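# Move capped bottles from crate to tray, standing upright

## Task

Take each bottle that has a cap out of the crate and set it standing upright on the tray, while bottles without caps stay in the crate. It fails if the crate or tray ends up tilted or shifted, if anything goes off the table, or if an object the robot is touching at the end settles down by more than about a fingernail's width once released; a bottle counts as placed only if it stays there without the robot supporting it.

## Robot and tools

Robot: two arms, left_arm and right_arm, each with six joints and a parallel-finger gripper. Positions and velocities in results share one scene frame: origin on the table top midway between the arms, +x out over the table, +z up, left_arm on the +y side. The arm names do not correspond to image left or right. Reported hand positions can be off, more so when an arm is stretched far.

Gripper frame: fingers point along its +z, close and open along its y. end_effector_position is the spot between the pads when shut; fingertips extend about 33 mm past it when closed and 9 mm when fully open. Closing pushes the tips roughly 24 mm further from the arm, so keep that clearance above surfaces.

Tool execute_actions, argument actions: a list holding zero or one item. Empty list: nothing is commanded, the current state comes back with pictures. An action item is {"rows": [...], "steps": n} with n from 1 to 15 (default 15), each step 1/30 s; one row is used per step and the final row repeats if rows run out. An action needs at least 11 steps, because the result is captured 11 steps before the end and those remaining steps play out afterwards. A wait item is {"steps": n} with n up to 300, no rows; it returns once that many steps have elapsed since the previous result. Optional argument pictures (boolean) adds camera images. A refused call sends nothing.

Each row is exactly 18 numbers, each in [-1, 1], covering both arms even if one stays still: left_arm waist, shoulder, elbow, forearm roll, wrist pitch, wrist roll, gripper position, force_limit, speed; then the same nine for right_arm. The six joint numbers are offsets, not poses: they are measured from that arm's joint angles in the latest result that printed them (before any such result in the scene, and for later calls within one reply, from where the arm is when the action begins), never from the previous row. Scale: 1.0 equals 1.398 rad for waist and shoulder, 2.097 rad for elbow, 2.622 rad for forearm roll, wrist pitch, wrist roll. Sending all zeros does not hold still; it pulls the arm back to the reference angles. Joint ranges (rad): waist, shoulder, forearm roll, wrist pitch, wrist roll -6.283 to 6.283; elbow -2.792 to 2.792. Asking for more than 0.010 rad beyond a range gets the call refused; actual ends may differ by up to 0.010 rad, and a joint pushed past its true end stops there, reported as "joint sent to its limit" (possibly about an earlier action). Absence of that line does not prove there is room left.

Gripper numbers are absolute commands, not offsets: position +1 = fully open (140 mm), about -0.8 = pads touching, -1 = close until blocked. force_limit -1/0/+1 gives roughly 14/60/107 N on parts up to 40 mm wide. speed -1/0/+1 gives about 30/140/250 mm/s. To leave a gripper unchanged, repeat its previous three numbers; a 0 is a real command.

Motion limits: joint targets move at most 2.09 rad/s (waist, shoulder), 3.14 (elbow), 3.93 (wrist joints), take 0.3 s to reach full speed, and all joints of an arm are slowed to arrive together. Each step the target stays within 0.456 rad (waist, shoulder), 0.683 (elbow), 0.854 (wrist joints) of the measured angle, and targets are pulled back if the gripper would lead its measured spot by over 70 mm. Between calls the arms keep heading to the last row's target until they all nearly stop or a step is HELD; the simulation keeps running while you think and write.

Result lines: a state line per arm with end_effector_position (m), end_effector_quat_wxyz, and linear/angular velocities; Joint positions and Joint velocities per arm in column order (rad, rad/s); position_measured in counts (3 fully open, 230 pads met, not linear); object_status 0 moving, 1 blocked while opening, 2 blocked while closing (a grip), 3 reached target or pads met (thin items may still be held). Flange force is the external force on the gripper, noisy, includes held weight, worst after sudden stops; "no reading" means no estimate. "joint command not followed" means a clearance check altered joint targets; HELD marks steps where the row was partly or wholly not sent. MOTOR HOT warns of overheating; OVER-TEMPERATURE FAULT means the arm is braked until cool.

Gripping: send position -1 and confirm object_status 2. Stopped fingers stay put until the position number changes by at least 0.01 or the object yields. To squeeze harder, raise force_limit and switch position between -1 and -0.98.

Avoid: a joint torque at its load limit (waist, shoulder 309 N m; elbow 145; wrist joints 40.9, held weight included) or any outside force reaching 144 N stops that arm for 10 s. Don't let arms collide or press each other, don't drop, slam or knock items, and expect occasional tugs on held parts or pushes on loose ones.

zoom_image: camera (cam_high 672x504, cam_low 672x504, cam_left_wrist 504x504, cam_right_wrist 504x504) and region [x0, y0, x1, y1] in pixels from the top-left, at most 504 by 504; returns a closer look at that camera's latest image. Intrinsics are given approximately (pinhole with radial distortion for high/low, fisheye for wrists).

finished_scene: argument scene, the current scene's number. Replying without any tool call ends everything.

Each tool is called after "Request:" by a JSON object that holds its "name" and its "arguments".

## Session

Request:
{"name": "execute_actions", "arguments": {"actions": []}}

Scene clock: 0.00 s of 6600.00 s.
left_arm: end_effector_position=(+0.5720, +0.4918, +0.2452) position_measured=3 object_status=3 end_effector_quat_wxyz=(+0.130, +0.054, +0.686, +0.714) end_effector_velocity=(-0.000, -0.001, +0.000) end_effector_angular_velocity=(+0.000, -0.000, -0.001) | right_arm: end_effector_position=(+0.3056, -0.3410, +0.3686) position_measured=3 object_status=3 end_effector_quat_wxyz=(+0.135, +0.579, +0.781, -0.190) end_effector_velocity=(+0.000, -0.000, -0.000) end_effector_angular_velocity=(-0.001, -0.000, -0.000)
Joint positions: left_arm=[-0.376  0.489  2.086  1.359  1.765  3.592] | right_arm=[ 0.598 -0.009  1.773 -0.333  1.711  0.469]
Joint velocities: left_arm=[-0.001  0.    -0.    -0.     0.    -0.   ] | right_arm=[-0.     0.     0.    -0.001  0.     0.   ]
Flange force (N, the push that the arm receives, along the gripper's own x y z axes): no reading

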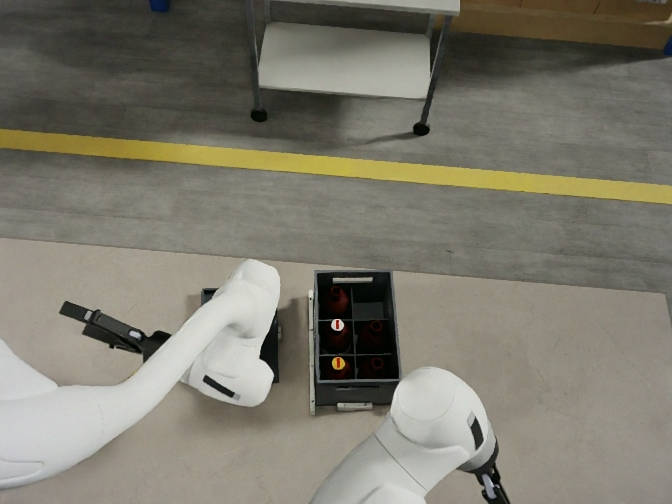

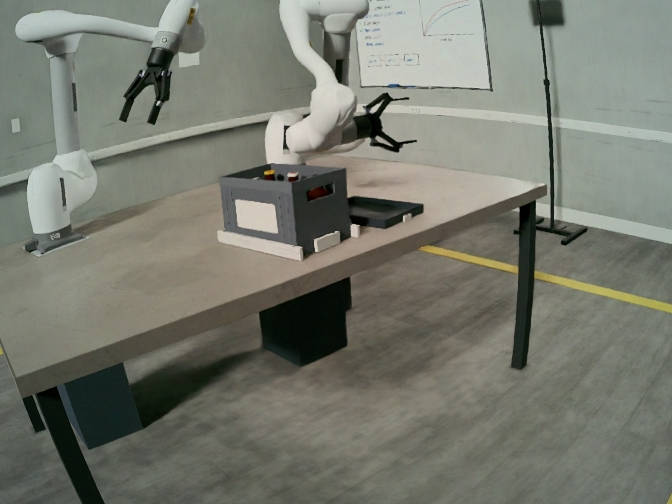

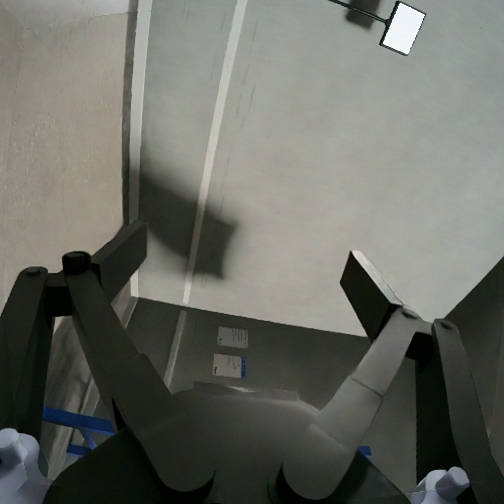

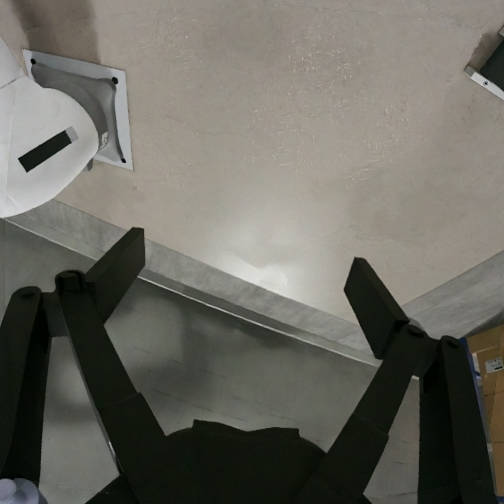

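Request:
{"name": "execute_actions", "arguments": {"actions": [{"rows":[[0.7,-0.2,0,0,0,0,1,0,0,0,0,0,0.127,0,0.328,-0.15,0,0]]}]}}

Request:
{"name": "execute_actions", "arguments": {"actions": [{"steps":60}]}}

Request:
{"name": "execute_actions", "arguments": {"actions": [{"rows":[[0,0,0,0,0,0,1,0,0,-0.103,0.416,-0.292,0,-0.1156,0,-0.15,0,0]]}]}}

Request:
{"name": "execute_actions", "arguments": {"actions": [{"steps":60}], "pictures": true}}

Scene clock: 1.73 s of 6600.00 s.
left_arm: end_effector_position=(+0.5684, +0.5129, +0.2552) position_measured=3 object_status=3 end_effector_quat_wxyz=(+0.124, +0.035, +0.690, +0.713) end_effector_velocity=(-0.080, +0.416, +0.198) end_effector_angular_velocity=(-0.192, -0.348, +0.655) | right_arm: end_effector_position=(+0.2999, -0.3357, +0.3661) position_measured=21 object_status=0 end_effector_quat_wxyz=(+0.129, +0.605, +0.764, -0.184) end_effector_velocity=(-0.111, +0.104, -0.047) end_effector_angular_velocity=(+0.314, -0.219, -1.214)
Joint positions: left_arm=[-0.343  0.469  2.086  1.359  1.765  3.592] | right_arm=[ 0.598 -0.009  1.773 -0.308  1.711  0.532]
Joint velocities: left_arm=[ 0.654 -0.398  0.    -0.     0.001 -0.   ] | right_arm=[-0.    -0.    -0.     0.485  0.     1.246]
Flange force (N, the push that the arm receives, along the gripper's own x y z axes): left_arm=[-0.3 8.0 0.3] | right_arm=[0.0 -5.2 0.0]
Steps of this call (steps 1 to 48: nothing new was sent; steps 49 to 52: the first 4 steps of this action). Readings (joint positions | what the end effector reports):
49: left_arm=[-0.376 0.489 2.086 1.359 1.765 3.592] | right_arm=[0.598 -0.009 1.773 -0.333 1.711 0.469] | left_arm position_measured=3 object_status=3 | right_arm position_measured=3 object_status=0
50: left_arm=[-0.372 0.487 2.086 1.359 1.765 3.592] | right_arm=[0.598 -0.009 1.773 -0.331 1.711 0.476] | left_arm position_measured=3 object_status=3 | right_arm position_measured=6 object_status=0
52: the state above

Scene clock: 3.73 s of 6600.00 s.
left_arm: end_effector_position=(+0.2231, +0.9577, +0.3793) position_measured=3 object_status=3 end_effector_quat_wxyz=(-0.123, -0.373, +0.612, +0.687) end_effector_velocity=(-0.000, +0.000, -0.000) end_effector_angular_velocity=(-0.000, -0.000, +0.000) | right_arm: end_effector_position=(+0.2293, -0.2649, +0.3508) position_measured=148 object_status=3 end_effector_quat_wxyz=(+0.042, +0.866, +0.471, -0.160) end_effector_velocity=(+0.000, -0.000, -0.001) end_effector_angular_velocity=(-0.001, +0.001, +0.000)
Joint positions: left_arm=[0.603 0.21  2.086 1.359 1.765 3.592] | right_arm=[ 0.598 -0.009  1.773 -0.     1.711  1.329]
Joint velocities: left_arm=[ 0. -0. -0. -0. -0.  0.] | right_arm=[-0.     0.001  0.    -0.     0.    -0.001]
Flange force (N, the push that the arm receives, along the gripper's own x y z axes): left_arm=[-0.3 5.5 -2.5] | right_arm=[-1.8 -3.7 -2.0]
Kept back: nothing.
Steps of this call (steps 1 to 11: the last 11 steps of your previous action; steps 12 to 60: the robot went on to your last target). Readings (joint positions | what the end effector reports):
1: left_arm=[-0.320 0.455 2.086 1.359 1.765 3.592] | right_arm=[0.598 -0.009 1.773 -0.289 1.711 0.581] | left_arm position_measured=3 object_status=3 | right_arm position_measured=29 object_status=0
2: left_arm=[-0.298 0.442 2.086 1.359 1.765 3.592] | right_arm=[0.598 -0.009 1.773 -0.264 1.711 0.645] | left_arm position_measured=3 object_status=3 | right_arm position_measured=37 object_status=0
4: left_arm=[-0.258 0.421 2.086 1.359 1.765 3.592] | right_arm=[0.598 -0.009 1.773 -0.198 1.711 0.815] | left_arm position_measured=3 object_status=3 | right_arm position_measured=52 object_status=0
8: left_arm=[-0.176 0.383 2.086 1.359 1.765 3.592] | right_arm=[0.598 -0.009 1.773 -0.071 1.711 1.146] | left_arm position_measured=3 object_status=3 | right_arm position_measured=82 object_status=0
60: the state above
All arms were judged still, so your last target was given up. Only a new action makes them travel on or press farther. Fingers that are still opening or closing keep moving.

Scene clock: 3.87 s of 6600.00 s.
left_arm: end_effector_position=(+0.2231, +0.9577, +0.3793) position_measured=3 object_status=3 end_effector_quat_wxyz=(-0.123, -0.373, +0.612, +0.687) end_effector_velocity=(-0.000, -0.000, +0.000) end_effector_angular_velocity=(+0.000, -0.000, +0.000) | right_arm: end_effector_position=(+0.2551, -0.2470, +0.3535) position_measured=148 object_status=3 end_effector_quat_wxyz=(+0.037, +0.871, +0.468, -0.145) end_effector_velocity=(+0.440, +0.298, +0.038) end_effector_angular_velocity=(+0.360, -0.389, -0.171)
Joint positions: left_arm=[0.603 0.21  2.086 1.359 1.765 3.592] | right_arm=[ 0.589  0.023  1.73  -0.     1.69   1.329]
Joint velocities: left_arm=[-0. -0. -0. -0.  0.  0.] | right_arm=[-0.171  0.537 -0.715  0.001 -0.353 -0.   ]
Flange force (N, the push that the arm receives, along the gripper's own x y z axes): left_arm=[-0.9 7.4 -4.1] | right_arm=[3.7 -3.5 -6.3]
Steps of this call (steps 1 to 4: the first 4 steps of this action). Readings (joint positions | what the end effector reports):
1: left_arm=[0.603 0.210 2.086 1.359 1.765 3.592] | right_arm=[0.598 -0.009 1.773 -0.000 1.711 1.329] | left_arm position_measured=3 object_status=3 | right_arm position_measured=148 object_status=3
2: left_arm=[0.603 0.210 2.086 1.359 1.765 3.592] | right_arm=[0.597 -0.005 1.768 -0.000 1.709 1.329] | left_arm position_measured=3 object_status=3 | right_arm position_measured=148 object_status=3
4: the state above

Scene clock: 5.87 s of 6600.00 s.
left_arm: end_effector_position=(+0.2231, +0.9577, +0.3793) position_measured=3 object_status=3 end_effector_quat_wxyz=(-0.123, -0.373, +0.612, +0.687) end_effector_velocity=(+0.000, +0.000, -0.000) end_effector_angular_velocity=(-0.000, -0.000, -0.000) | right_arm: end_effector_position=(+0.6442, -0.0504, +0.2505) position_measured=148 object_status=3 end_effector_quat_wxyz=(+0.000, +0.911, +0.413, +0.000) end_effector_velocity=(-0.000, +0.000, -0.000) end_effector_angular_velocity=(+0.001, +0.001, -0.001)
Joint positions: left_arm=[0.603 0.21  2.086 1.359 1.765 3.592] | right_arm=[ 0.454  0.573  1.161 -0.     1.408  1.329]
Joint velocities: left_arm=[-0.     0.     0.    -0.    -0.001 -0.   ] | right_arm=[-0.     0.     0.     0.001  0.     0.001]
Flange force (N, the push that the arm receives, along the gripper's own x y z axes): left_arm=[-0.8 4.9 -4.9] | right_arm=[-3.3 -3.3 -3.6]
Kept back: nothing.
Steps of this call (steps 1 to 11: the last 11 steps of your previous action; steps 12 to 60: the robot went on to your last target). Readings (joint positions | what the end effector reports):
1: left_arm=[0.603 0.210 2.086 1.359 1.765 3.592] | right_arm=[0.583 0.040 1.708 -0.000 1.679 1.329] | left_arm position_measured=3 object_status=3 | right_arm position_measured=148 object_status=3
2: left_arm=[0.603 0.210 2.086 1.359 1.765 3.592] | right_arm=[0.578 0.056 1.688 -0.000 1.669 1.329] | left_arm position_measured=3 object_status=3 | right_arm position_measured=148 object_status=3
4: left_arm=[0.603 0.210 2.086 1.359 1.765 3.592] | right_arm=[0.570 0.087 1.650 -0.000 1.650 1.329] | left_arm position_measured=3 object_status=3 | right_arm position_measured=148 object_status=3
8: left_arm=[0.603 0.210 2.086 1.359 1.765 3.592] | right_arm=[0.553 0.155 1.577 -0.000 1.614 1.329] | left_arm position_measured=3 object_status=3 | right_arm position_measured=148 object_status=3
60: the state above
All arms were judged still, so your last target was given up. Only a new action makes them travel on or press farther. Fingers that are still opening or closing keep moving.

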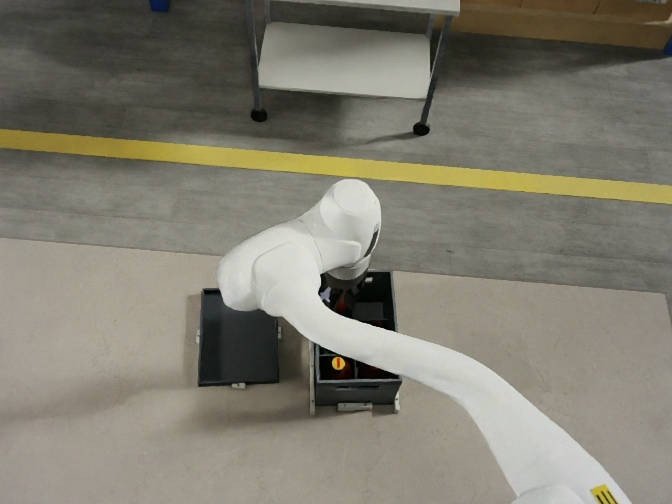

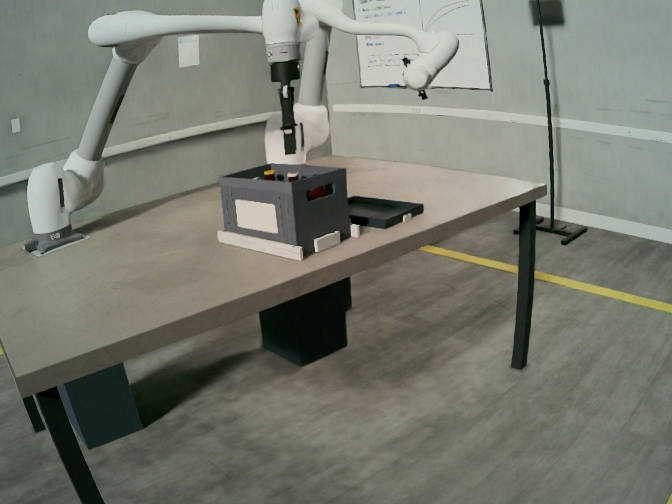

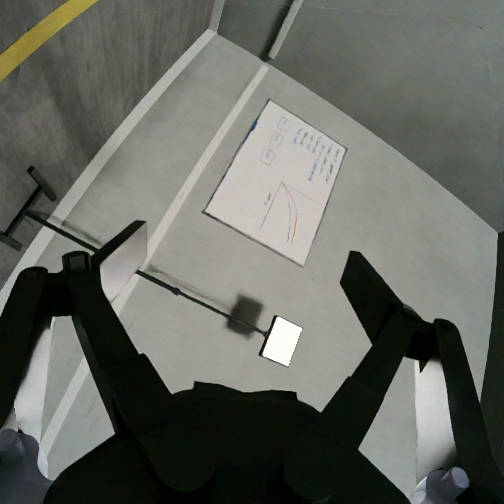

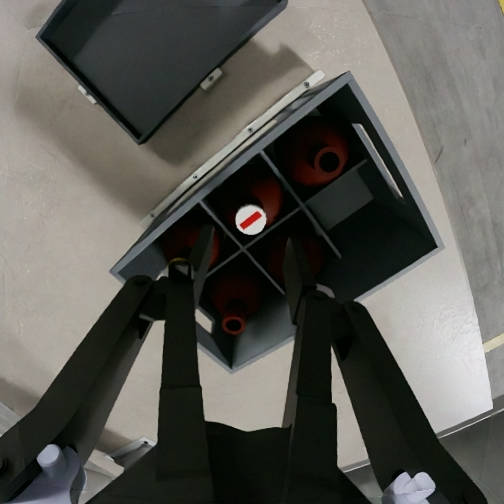

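Request:
{"name": "execute_actions", "arguments": {"actions": [{"rows":[[0,0,0,0,0,0,1,0,0,-0.002,0.0255,0.0405,0,-0.046,0,-0.15,0,0]]}]}}

Request:
{"name": "execute_actions", "arguments": {"actions": [{"rows":[[0,0,0,0,0,0,1,0,0,0,0,0,0,0,0,-1,0,-0.5]]}]}}

Request:
{"name": "execute_actions", "arguments": {"actions": [{"steps":20}], "pictures": true}}

Scene clock: 6.77 s of 6600.00 s.
left_arm: end_effector_position=(+0.2231, +0.9577, +0.3793) position_measured=3 object_status=3 end_effector_quat_wxyz=(-0.123, -0.373, +0.612, +0.687) end_effector_velocity=(-0.000, +0.000, +0.000) end_effector_angular_velocity=(+0.000, +0.000, +0.001) | right_arm: end_effector_position=(+0.6473, -0.0496, +0.2149) position_measured=148 object_status=3 end_effector_quat_wxyz=(-0.000, +0.911, +0.413, +0.001) end_effector_velocity=(+0.013, -0.017, -0.585) end_effector_angular_velocity=(-0.063, +0.081, -0.022)
Joint positions: left_arm=[0.603 0.21  2.086 1.359 1.765 3.592] | right_arm=[ 0.453  0.589  1.199 -0.     1.352  1.329]
Joint velocities: left_arm=[ 0.001 -0.     0.     0.     0.001  0.   ] | right_arm=[-0.022  0.276  0.621 -0.006 -0.795  0.001]
Flange force (N, the push that the arm receives, along the gripper's own x y z axes): left_arm=[-1.4 5.5 -2.0] | right_arm=[-0.7 0.6 2.1]
Steps of this call (steps 1 to 23: nothing new was sent; steps 24 to 27: the first 4 steps of this action). Readings (joint positions | what the end effector reports):
24: left_arm=[0.603 0.210 2.086 1.359 1.765 3.592] | right_arm=[0.454 0.573 1.161 -0.000 1.407 1.329] | left_arm position_measured=3 object_status=3 | right_arm position_measured=148 object_status=3
25: left_arm=[0.603 0.210 2.086 1.359 1.765 3.592] | right_arm=[0.454 0.574 1.165 -0.000 1.400 1.329] | left_arm position_measured=3 object_status=3 | right_arm position_measured=148 object_status=3
27: the state above

Scene clock: 7.27 s of 6600.00 s.
left_arm: end_effector_position=(+0.2231, +0.9577, +0.3793) position_measured=3 object_status=3 end_effector_quat_wxyz=(-0.123, -0.373, +0.612, +0.687) end_effector_velocity=(+0.000, +0.000, -0.000) end_effector_angular_velocity=(-0.000, -0.001, -0.001) | right_arm: end_effector_position=(+0.6486, -0.0504, +0.1727) position_measured=159 object_status=0 end_effector_quat_wxyz=(+0.000, +0.911, +0.412, +0.000) end_effector_velocity=(+0.001, -0.001, +0.001) end_effector_angular_velocity=(-0.000, -0.001, +0.000)
Joint positions: left_arm=[0.603 0.21  2.086 1.359 1.765 3.592] | right_arm=[ 0.452  0.608  1.245 -0.     1.287  1.329]
Joint velocities: left_arm=[ 0.    -0.    -0.    -0.    -0.001 -0.   ] | right_arm=[-0.001 -0.001  0.    -0.001 -0.    -0.001]
Flange force (N, the push that the arm receives, along the gripper's own x y z axes): left_arm=[-0.4 6.3 -4.2] | right_arm=[-2.3 -3.6 -4.8]
Steps of this call (steps 1 to 11: the last 11 steps of your previous action; steps 12 to 15: the first 4 steps of this action, its rows measured from where the robot was after step 11). Readings (joint positions | what the end effector reports):
11: left_arm=[0.603 0.210 2.086 1.359 1.765 3.592] | right_arm=[0.452 0.608 1.245 -0.000 1.287 1.329] | left_arm position_measured=3 object_status=3 | right_arm position_measured=148 object_status=3
12: left_arm=[0.603 0.210 2.086 1.359 1.765 3.592] | right_arm=[0.452 0.608 1.245 -0.000 1.287 1.329] | left_arm position_measured=3 object_status=3 | right_arm position_measured=148 object_status=0
13: left_arm=[0.603 0.210 2.086 1.359 1.765 3.592] | right_arm=[0.452 0.608 1.245 -0.000 1.287 1.329] | left_arm position_measured=3 object_status=3 | right_arm position_measured=150 object_status=0
15: the state above

Scene clock: 7.93 s of 6600.00 s.
left_arm: end_effector_position=(+0.2231, +0.9577, +0.3793) position_measured=3 object_status=3 end_effector_quat_wxyz=(-0.123, -0.373, +0.612, +0.687) end_effector_velocity=(+0.000, -0.000, +0.000) end_effector_angular_velocity=(+0.001, +0.000, +0.000) | right_arm: end_effector_position=(+0.6486, -0.0503, +0.1727) position_measured=194 object_status=2 end_effector_quat_wxyz=(-0.000, +0.911, +0.412, +0.000) end_effector_velocity=(+0.000, -0.000, -0.000) end_effector_angular_velocity=(-0.001, -0.000, +0.001)
Joint positions: left_arm=[0.603 0.21  2.086 1.359 1.765 3.592] | right_arm=[ 0.452  0.608  1.245 -0.     1.287  1.329]
Joint velocities: left_arm=[-0.001 -0.     0.     0.     0.001  0.   ] | right_arm=[-0.     0.001 -0.    -0.001 -0.    -0.001]
Flange force (N, the push that the arm receives, along the gripper's own x y z axes): left_arm=[0.6 5.5 -4.5] | right_arm=[-3.1 -4.6 -11.8]
Kept back: nothing.
Steps of this call (steps 1 to 11: the last 11 steps of your previous action; steps 12 to 15: the robot went on to your last target; steps 16 to 20: nothing new was sent). Readings (joint positions | what the end effector reports):
1: left_arm=[0.603 0.210 2.086 1.359 1.765 3.592] | right_arm=[0.452 0.608 1.245 -0.000 1.287 1.329] | left_arm position_measured=3 object_status=3 | right_arm position_measured=164 object_status=0
2: left_arm=[0.603 0.210 2.086 1.359 1.765 3.592] | right_arm=[0.452 0.608 1.245 -0.000 1.287 1.329] | left_arm position_measured=3 object_status=3 | right_arm position_measured=169 object_status=0
4: left_arm=[0.603 0.210 2.086 1.359 1.765 3.592] | right_arm=[0.452 0.608 1.245 -0.000 1.287 1.329] | left_arm position_measured=3 object_status=3 | right_arm position_measured=178 object_status=0
8: left_arm=[0.603 0.210 2.086 1.359 1.765 3.592] | right_arm=[0.452 0.608 1.245 -0.000 1.287 1.329] | left_arm position_measured=3 object_status=3 | right_arm position_measured=194 object_status=0
20: the state above
All arms were judged still, so your last target was given up. Only a new action makes them travel on or press farther. Fingers that are still opening or closing keep moving.

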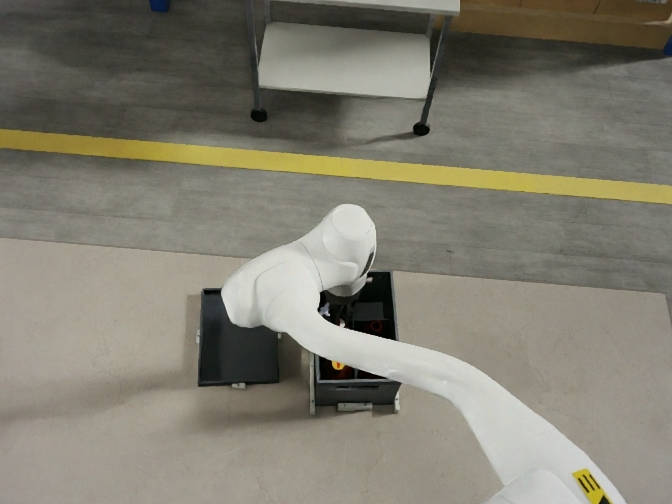

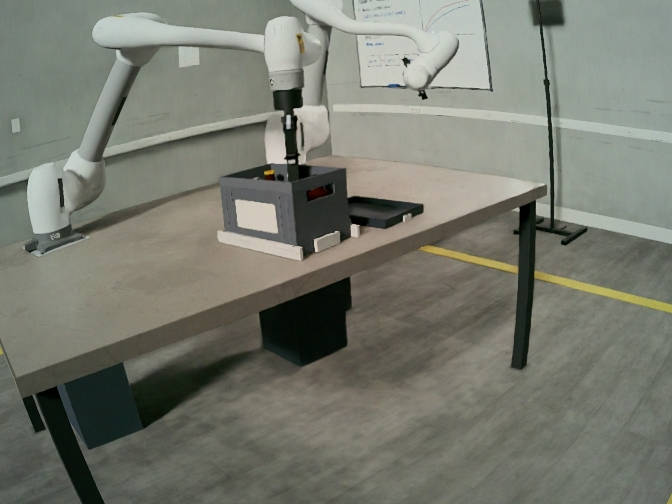

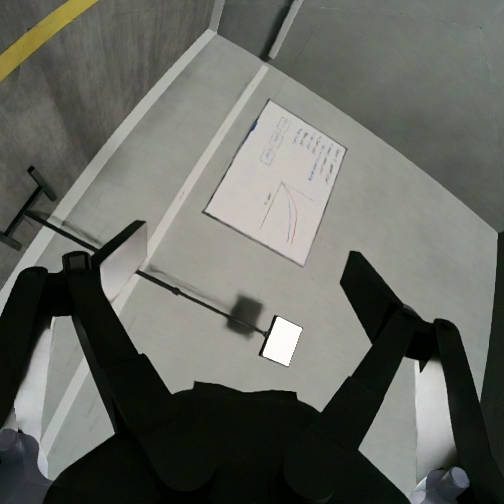

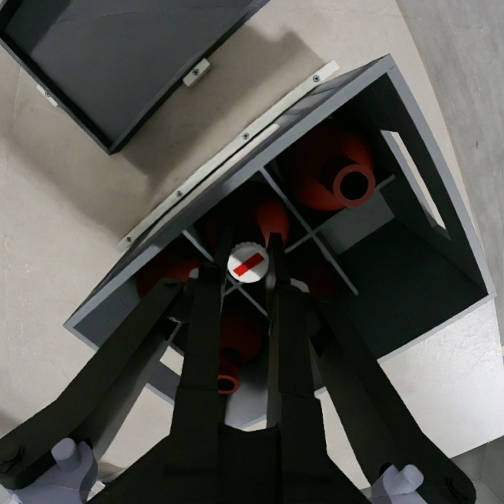

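Request:
{"name": "execute_actions", "arguments": {"actions": [{"rows":[[0,0,0,0,0,0,1,0,0,0,-0.027,-0.072,0,0.073,0,-1,0,-0.5]]}]}}

Request:
{"name": "execute_actions", "arguments": {"actions": [{"rows":[[0,0,0,0,0,0,1,0,0,0,0,-0.095,0,0.075,0,-1,0,-0.5]]}]}}

Request:
{"name": "execute_actions", "arguments": {"actions": [{"steps":20}]}}

Request:
{"name": "execute_actions", "arguments": {"actions": [{"rows":[[0,0,0,0,0,0,1,0,0,0.085,0.134,-0.151,0,0.05,0,-1,0,-0.5]]}]}}

Request:
{"name": "execute_actions", "arguments": {"actions": [{"steps":30}]}}

Scene clock: 8.83 s of 6600.00 s.
left_arm: end_effector_position=(+0.2231, +0.9577, +0.3793) position_measured=3 object_status=3 end_effector_quat_wxyz=(-0.123, -0.373, +0.612, +0.687) end_effector_velocity=(+0.000, +0.000, -0.000) end_effector_angular_velocity=(-0.000, -0.000, -0.000) | right_arm: end_effector_position=(+0.6500, -0.0494, +0.2066) position_measured=194 object_status=2 end_effector_quat_wxyz=(+0.000, +0.911, +0.412, -0.001) end_effector_velocity=(+0.034, +0.023, +0.581) end_effector_angular_velocity=(+0.045, -0.065, -0.000)
Joint positions: left_arm=[0.603 0.21  2.086 1.359 1.765 3.592] | right_arm=[ 0.452  0.597  1.201 -0.     1.345  1.329]
Joint velocities: left_arm=[ 0.     0.    -0.    -0.    -0.001  0.   ] | right_arm=[-0.    -0.202 -0.734 -0.     0.858 -0.001]
Flange force (N, the push that the arm receives, along the gripper's own x y z axes): left_arm=[1.2 8.0 -2.6] | right_arm=[-1.3 -3.6 2.2]
Steps of this call (steps 1 to 23: nothing new was sent; steps 24 to 27: the first 4 steps of this action). Readings (joint positions | what the end effector reports):
24: left_arm=[0.603 0.210 2.086 1.359 1.765 3.592] | right_arm=[0.452 0.608 1.245 -0.000 1.288 1.329] | left_arm position_measured=3 object_status=3 | right_arm position_measured=194 object_status=2
25: left_arm=[0.603 0.210 2.086 1.359 1.765 3.592] | right_arm=[0.452 0.607 1.240 -0.000 1.295 1.329] | left_arm position_measured=3 object_status=3 | right_arm position_measured=194 object_status=2
27: the state above

Scene clock: 9.33 s of 6600.00 s.
left_arm: end_effector_position=(+0.2231, +0.9577, +0.3793) position_measured=3 object_status=3 end_effector_quat_wxyz=(-0.123, -0.373, +0.612, +0.687) end_effector_velocity=(+0.000, -0.000, -0.000) end_effector_angular_velocity=(-0.001, -0.001, -0.001) | right_arm: end_effector_position=(+0.6497, -0.0496, +0.3161) position_measured=194 object_status=2 end_effector_quat_wxyz=(+0.000, +0.911, +0.412, -0.001) end_effector_velocity=(+0.030, +0.021, +0.514) end_effector_angular_velocity=(+0.022, -0.033, -0.000)
Joint positions: left_arm=[0.603 0.21  2.086 1.359 1.765 3.592] | right_arm=[ 0.452  0.571  1.045 -0.     1.528  1.329]
Joint velocities: left_arm=[-0.001 -0.    -0.    -0.    -0.001  0.   ] | right_arm=[ 0.    -0.    -0.921 -0.001  0.881  0.   ]
Flange force (N, the push that the arm receives, along the gripper's own x y z axes): left_arm=[-0.6 5.9 -4.7] | right_arm=[-7.3 -2.9 5.6]
Steps of this call (steps 1 to 11: the last 11 steps of your previous action; steps 12 to 15: the first 4 steps of this action, its rows measured from where the robot was after step 11). Readings (joint positions | what the end effector reports):
11: left_arm=[0.603 0.210 2.086 1.359 1.765 3.592] | right_arm=[0.452 0.571 1.095 -0.000 1.478 1.329] | left_arm position_measured=3 object_status=3 | right_arm position_measured=194 object_status=2
12: left_arm=[0.603 0.210 2.086 1.359 1.765 3.592] | right_arm=[0.452 0.571 1.095 -0.000 1.478 1.329] | left_arm position_measured=3 object_status=3 | right_arm position_measured=194 object_status=2
13: left_arm=[0.603 0.210 2.086 1.359 1.765 3.592] | right_arm=[0.452 0.571 1.089 -0.000 1.484 1.329] | left_arm position_measured=3 object_status=3 | right_arm position_measured=194 object_status=2
15: the state above

Scene clock: 10.00 s of 6600.00 s.
left_arm: end_effector_position=(+0.2231, +0.9577, +0.3793) position_measured=3 object_status=3 end_effector_quat_wxyz=(-0.123, -0.373, +0.612, +0.687) end_effector_velocity=(-0.001, +0.000, +0.000) end_effector_angular_velocity=(+0.000, +0.000, +0.001) | right_arm: end_effector_position=(+0.6484, -0.0504, +0.3996) position_measured=194 object_status=2 end_effector_quat_wxyz=(-0.000, +0.911, +0.412, +0.000) end_effector_velocity=(-0.000, -0.000, +0.001) end_effector_angular_velocity=(+0.001, +0.000, -0.002)
Joint positions: left_arm=[0.603 0.21  2.086 1.359 1.765 3.592] | right_arm=[ 0.452  0.571  0.896 -0.     1.674  1.329]
Joint velocities: left_arm=[ 0.001 -0.     0.     0.     0.001  0.   ] | right_arm=[-0.    -0.001 -0.001  0.001  0.001  0.002]
Flange force (N, the push that the arm receives, along the gripper's own x y z axes): left_arm=[-0.4 6.4 -3.9] | right_arm=[-7.0 -4.1 4.9]
Kept back: nothing.
Steps of this call (steps 1 to 11: the last 11 steps of your previous action; steps 12 to 20: the robot went on to your last target). Readings (joint positions | what the end effector reports):
1: left_arm=[0.603 0.210 2.086 1.359 1.765 3.592] | right_arm=[0.452 0.571 1.015 -0.000 1.557 1.329] | left_arm position_measured=3 object_status=3 | right_arm position_measured=194 object_status=2
2: left_arm=[0.603 0.210 2.086 1.359 1.765 3.592] | right_arm=[0.452 0.570 0.987 -0.000 1.584 1.329] | left_arm position_measured=3 object_status=3 | right_arm position_measured=194 object_status=2
4: left_arm=[0.603 0.210 2.086 1.359 1.765 3.592] | right_arm=[0.452 0.571 0.940 -0.000 1.631 1.329] | left_arm position_measured=3 object_status=3 | right_arm position_measured=194 object_status=2
8: left_arm=[0.603 0.210 2.086 1.359 1.765 3.592] | right_arm=[0.452 0.571 0.900 -0.000 1.671 1.329] | left_arm position_measured=3 object_status=3 | right_arm position_measured=194 object_status=2
20: the state above

Scene clock: 10.13 s of 6600.00 s.
left_arm: end_effector_position=(+0.2231, +0.9577, +0.3793) position_measured=3 object_status=3 end_effector_quat_wxyz=(-0.123, -0.373, +0.612, +0.687) end_effector_velocity=(-0.000, +0.000, -0.000) end_effector_angular_velocity=(-0.001, -0.000, +0.000) | right_arm: end_effector_position=(+0.6496, -0.0293, +0.4011) position_measured=194 object_status=2 end_effector_quat_wxyz=(-0.000, +0.907, +0.420, +0.000) end_effector_velocity=(+0.010, +0.427, +0.017) end_effector_angular_velocity=(-0.004, +0.007, +0.375)
Joint positions: left_arm=[0.603 0.21  2.086 1.359 1.765 3.592] | right_arm=[ 0.47   0.6    0.846 -0.     1.695  1.329]
Joint velocities: left_arm=[ 0.001  0.    -0.    -0.    -0.001  0.   ] | right_arm=[ 0.376  0.59  -0.993  0.001  0.411  0.001]
Flange force (N, the push that the arm receives, along the gripper's own x y z axes): left_arm=[-0.9 7.2 -1.6] | right_arm=[-5.5 -4.4 3.5]
Steps of this call (steps 1 to 4: the first 4 steps of this action). Readings (joint positions | what the end effector reports):
1: left_arm=[0.603 0.210 2.086 1.359 1.765 3.592] | right_arm=[0.452 0.571 0.896 -0.000 1.674 1.329] | left_arm position_measured=3 object_status=3 | right_arm position_measured=194 object_status=2
2: left_arm=[0.603 0.210 2.086 1.359 1.765 3.592] | right_arm=[0.453 0.574 0.890 -0.000 1.677 1.329] | left_arm position_measured=3 object_status=3 | right_arm position_measured=194 object_status=2
4: the state above

Scene clock: 11.13 s of 6600.00 s.
left_arm: end_effector_position=(+0.2231, +0.9577, +0.3793) position_measured=3 object_status=3 end_effector_quat_wxyz=(-0.123, -0.373, +0.612, +0.687) end_effector_velocity=(-0.000, +0.000, +0.000) end_effector_angular_velocity=(+0.000, -0.000, +0.000) | right_arm: end_effector_position=(+0.6385, +0.0824, +0.3993) position_measured=194 object_status=2 end_effector_quat_wxyz=(+0.000, +0.885, +0.466, -0.001) end_effector_velocity=(+0.000, -0.000, +0.000) end_effector_angular_velocity=(+0.000, -0.001, -0.000)
Joint positions: left_arm=[0.603 0.21  2.086 1.359 1.765 3.592] | right_arm=[ 0.57   0.758  0.579 -0.     1.805  1.329]
Joint velocities: left_arm=[ 0. -0. -0. -0.  0. -0.] | right_arm=[ 0.    -0.     0.    -0.001 -0.001 -0.   ]
Flange force (N, the push that the arm receives, along the gripper's own x y z axes): left_arm=[1.6 9.2 -3.4] | right_arm=no reading
Kept back: nothing.
Steps of this call (steps 1 to 11: the last 11 steps of your previous action; steps 12 to 30: the robot went on to your last target). Readings (joint positions | what the end effector reports):
1: left_arm=[0.603 0.210 2.086 1.359 1.765 3.592] | right_arm=[0.484 0.622 0.809 -0.000 1.710 1.329] | left_arm position_measured=3 object_status=3 | right_arm position_measured=194 object_status=2
2: left_arm=[0.603 0.210 2.086 1.359 1.765 3.592] | right_arm=[0.497 0.643 0.774 -0.000 1.725 1.329] | left_arm position_measured=3 object_status=3 | right_arm position_measured=194 object_status=2
4: left_arm=[0.603 0.210 2.086 1.359 1.765 3.592] | right_arm=[0.522 0.682 0.709 -0.000 1.752 1.329] | left_arm position_measured=3 object_status=3 | right_arm position_measured=194 object_status=2
8: left_arm=[0.603 0.210 2.086 1.359 1.765 3.592] | right_arm=[0.562 0.745 0.603 -0.000 1.796 1.329] | left_arm position_measured=3 object_status=3 | right_arm position_measured=194 object_status=2
30: the state above
All arms were judged still, so your last target was given up. Only a new action makes them travel on or press farther. Fingers that are still opening or closing keep moving.

Request:
{"name": "execute_actions", "arguments": {"actions": [{"rows":[[0,0,0,0,0,0,1,0,0,0.016,0.1045,0.0577,0,-0.102,0,-1,0,-0.5]]}]}}

Request:
{"name": "execute_actions", "arguments": {"actions": [{"steps":35}], "pictures": true}}

Scene clock: 15.50 s of 6600.00 s.
left_arm: end_effector_position=(+0.2231, +0.9577, +0.3793) position_measured=3 object_status=3 end_effector_quat_wxyz=(-0.123, -0.373, +0.612, +0.687) end_effector_velocity=(-0.000, +0.000, +0.000) end_effector_angular_velocity=(+0.001, -0.000, +0.000) | right_arm: end_effector_position=(+0.6486, +0.0967, +0.3622) position_measured=194 object_status=2 end_effector_quat_wxyz=(+0.000, +0.884, +0.467, -0.001) end_effector_velocity=(+0.117, +0.170, -0.577) end_effector_angular_velocity=(-0.092, +0.102, +0.049)
Joint positions: left_arm=[0.603 0.21  2.086 1.359 1.765 3.592] | right_arm=[0.575 0.784 0.601 0.    1.758 1.329]
Joint velocities: left_arm=[ 0.    -0.    -0.     0.     0.    -0.001] | right_arm=[ 0.05   0.392  0.347 -0.    -0.601  0.001]
Flange force (N, the push that the arm receives, along the gripper's own x y z axes): left_arm=[-1.6 5.7 -3.6] | right_arm=no reading
Steps of this call (steps 1 to 90: nothing new was sent; then 1.23 s passed at rest; steps 91 to 94: the first 4 steps of this action). Readings (joint positions | what the end effector reports):
91: left_arm=[0.603 0.210 2.086 1.359 1.765 3.592] | right_arm=[0.570 0.758 0.579 -0.000 1.805 1.329] | left_arm position_measured=3 object_status=3 | right_arm position_measured=194 object_status=2
92: left_arm=[0.603 0.210 2.086 1.359 1.765 3.592] | right_arm=[0.571 0.762 0.581 -0.000 1.799 1.329] | left_arm position_measured=3 object_status=3 | right_arm position_measured=194 object_status=2
94: the state above

Scene clock: 16.67 s of 6600.00 s.
left_arm: end_effector_position=(+0.2231, +0.9577, +0.3793) position_measured=3 object_status=3 end_effector_quat_wxyz=(-0.123, -0.373, +0.612, +0.687) end_effector_velocity=(+0.000, +0.000, -0.000) end_effector_angular_velocity=(-0.001, -0.000, -0.001) | right_arm: end_effector_position=(+0.6789, +0.1496, +0.1843) position_measured=194 object_status=2 end_effector_quat_wxyz=(+0.000, +0.880, +0.475, -0.001) end_effector_velocity=(+0.000, -0.001, +0.001) end_effector_angular_velocity=(-0.001, -0.000, +0.000)
Joint positions: left_arm=[0.603 0.21  2.086 1.359 1.765 3.592] | right_arm=[ 0.593  0.904  0.7   -0.     1.538  1.329]
Joint velocities: left_arm=[-0.     0.     0.     0.    -0.001  0.   ] | right_arm=[-0.    -0.001  0.    -0.001  0.001 -0.   ]
Flange force (N, the push that the arm receives, along the gripper's own x y z axes): left_arm=[-2.9 5.3 -4.2] | right_arm=[-8.0 -4.2 2.5]
Kept back: nothing.
Steps of this call (steps 1 to 11: the last 11 steps of your previous action; steps 12 to 30: the robot went on to your last target; steps 31 to 35: nothing new was sent). Readings (joint positions | what the end effector reports):
1: left_arm=[0.603 0.210 2.086 1.359 1.765 3.592] | right_arm=[0.576 0.796 0.611 -0.000 1.739 1.329] | left_arm position_measured=3 object_status=3 | right_arm position_measured=194 object_status=2
2: left_arm=[0.603 0.210 2.086 1.359 1.765 3.592] | right_arm=[0.578 0.805 0.618 -0.000 1.721 1.329] | left_arm position_measured=3 object_status=3 | right_arm position_measured=194 object_status=2
4: left_arm=[0.603 0.210 2.086 1.359 1.765 3.592] | right_arm=[0.581 0.825 0.634 -0.000 1.684 1.329] | left_arm position_measured=3 object_status=3 | right_arm position_measured=194 object_status=2
8: left_arm=[0.603 0.210 2.086 1.359 1.765 3.592] | right_arm=[0.587 0.865 0.668 -0.000 1.609 1.329] | left_arm position_measured=3 object_status=3 | right_arm position_measured=194 object_status=2
35: the state above
All arms were judged still, so your last target was given up. Only a new action makes them travel on or press farther. Fingers that are still opening or closing keep moving.

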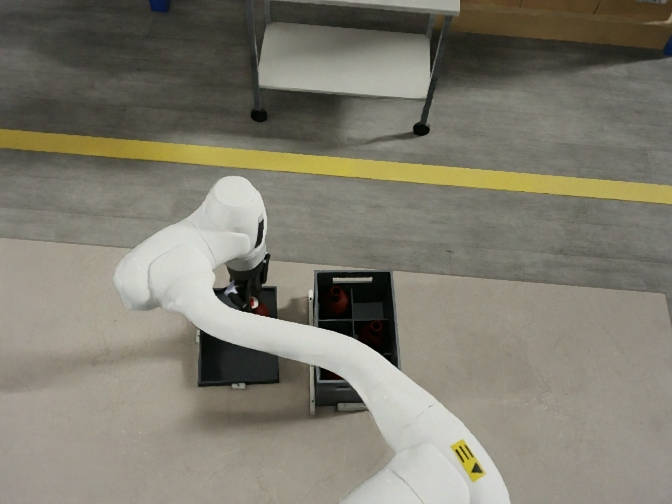

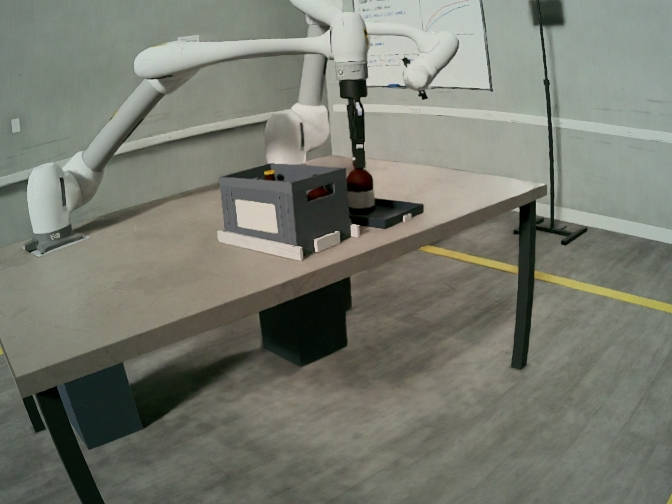

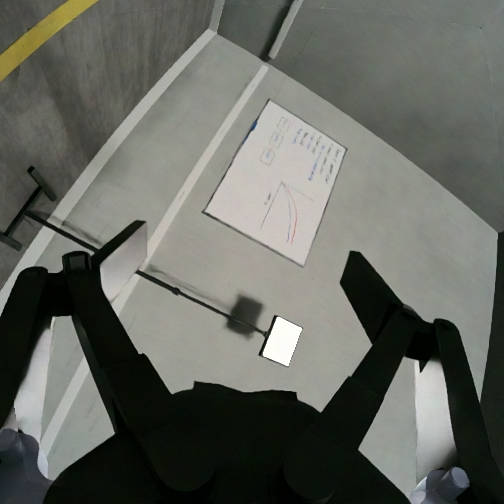

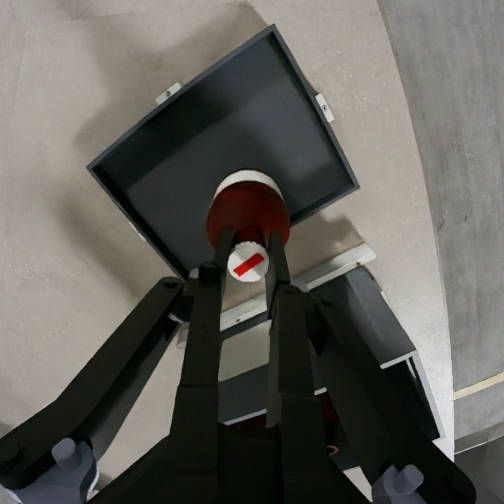

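Request:
{"name": "execute_actions", "arguments": {"actions": [{"rows":[[0,0,0,0,0,0,1,0,0,0.012,0,0,0,0,0,-1,0,-0.5],[0,0,0,0,0,0,1,0,0,0.012,0,0,0,0,0,-1,0,-0.5],[0,0,0,0,0,0,1,0,0,0.012,0,0,0,0,0,-1,0,-0.5],[0,0,0,0,0,0,1,0,0,0.012,0.004,0,0,-0.002,0,-1,0,-0.5],[0,0,0,0,0,0,1,0,0,0.012,0.004,0,0,-0.002,0,-1,0,-0.5],[0,0,0,0,0,0,1,0,0,0.012,0.004,0,0,-0.002,0,-1,0,-0.5],[0,0,0,0,0,0,1,0,0,0.012,0.0085,0,0,-0.0045,0,-1,0,-0.5]]}]}}

Request:
{"name": "execute_actions", "arguments": {"actions": [{"steps":20}]}}

Scene clock: 20.43 s of 6600.00 s.
left_arm: end_effector_position=(+0.2231, +0.9577, +0.3793) position_measured=3 object_status=3 end_effector_quat_wxyz=(-0.123, -0.373, +0.612, +0.687) end_effector_velocity=(+0.000, -0.000, -0.000) end_effector_angular_velocity=(-0.000, +0.000, -0.001) | right_arm: end_effector_position=(+0.6697, +0.1588, +0.1842) position_measured=194 object_status=2 end_effector_quat_wxyz=(+0.000, +0.877, +0.481, -0.001) end_effector_velocity=(-0.066, +0.068, -0.014) end_effector_angular_velocity=(-0.006, +0.005, +0.088)
Joint positions: left_arm=[0.603 0.21  2.086 1.359 1.765 3.592] | right_arm=[0.605 0.904 0.7   0.    1.538 1.329]
Joint velocities: left_arm=[-0.001  0.     0.    -0.    -0.     0.   ] | right_arm=[ 0.09   0.013  0.    -0.001 -0.006  0.003]
Flange force (N, the push that the arm receives, along the gripper's own x y z axes): left_arm=[0.5 7.8 -5.4] | right_arm=[-15.1 -12.1 2.3]
Steps of this call (steps 1 to 90: nothing new was sent; then 0.63 s passed at rest; steps 91 to 94: the first 4 steps of this action). Readings (joint positions | what the end effector reports):
91: left_arm=[0.603 0.210 2.086 1.359 1.765 3.592] | right_arm=[0.593 0.904 0.700 -0.000 1.538 1.329] | left_arm position_measured=3 object_status=3 | right_arm position_measured=194 object_status=2
92: left_arm=[0.603 0.210 2.086 1.359 1.765 3.592] | right_arm=[0.596 0.904 0.700 -0.000 1.538 1.329] | left_arm position_measured=3 object_status=3 | right_arm position_measured=194 object_status=2
94: the state above

Scene clock: 21.10 s of 6600.00 s.
left_arm: end_effector_position=(+0.2231, +0.9577, +0.3793) position_measured=3 object_status=3 end_effector_quat_wxyz=(-0.123, -0.373, +0.612, +0.687) end_effector_velocity=(+0.000, -0.000, +0.000) end_effector_angular_velocity=(+0.000, +0.000, -0.001) | right_arm: end_effector_position=(+0.6695, +0.1649, +0.1718) position_measured=194 object_status=2 end_effector_quat_wxyz=(+0.000, +0.876, +0.483, -0.001) end_effector_velocity=(+0.000, -0.001, -0.000) end_effector_angular_velocity=(-0.001, -0.000, -0.000)
Joint positions: left_arm=[0.603 0.21  2.086 1.359 1.765 3.592] | right_arm=[ 0.61   0.916  0.7   -0.     1.526  1.329]
Joint velocities: left_arm=[-0.001 -0.    -0.     0.     0.     0.   ] | right_arm=[-0.     0.    -0.    -0.001  0.     0.   ]
Flange force (N, the push that the arm receives, along the gripper's own x y z axes): left_arm=[0.8 8.0 -5.2] | right_arm=[-3.5 -3.1 2.6]
Kept back: nothing.
Steps of this call (steps 1 to 11: the last 11 steps of your previous action; steps 12 to 20: the robot went on to your last target). Readings (joint positions | what the end effector reports):
1: left_arm=[0.603 0.210 2.086 1.359 1.765 3.592] | right_arm=[0.607 0.906 0.700 0.000 1.537 1.329] | left_arm position_measured=3 object_status=3 | right_arm position_measured=194 object_status=2
2: left_arm=[0.603 0.210 2.086 1.359 1.765 3.592] | right_arm=[0.608 0.907 0.700 0.000 1.535 1.329] | left_arm position_measured=3 object_status=3 | right_arm position_measured=194 object_status=2
4: left_arm=[0.603 0.210 2.086 1.359 1.765 3.592] | right_arm=[0.609 0.910 0.701 0.000 1.532 1.329] | left_arm position_measured=3 object_status=3 | right_arm position_measured=194 object_status=2
8: left_arm=[0.603 0.210 2.086 1.359 1.765 3.592] | right_arm=[0.610 0.915 0.701 -0.000 1.527 1.329] | left_arm position_measured=3 object_status=3 | right_arm position_measured=194 object_status=2
20: the state above


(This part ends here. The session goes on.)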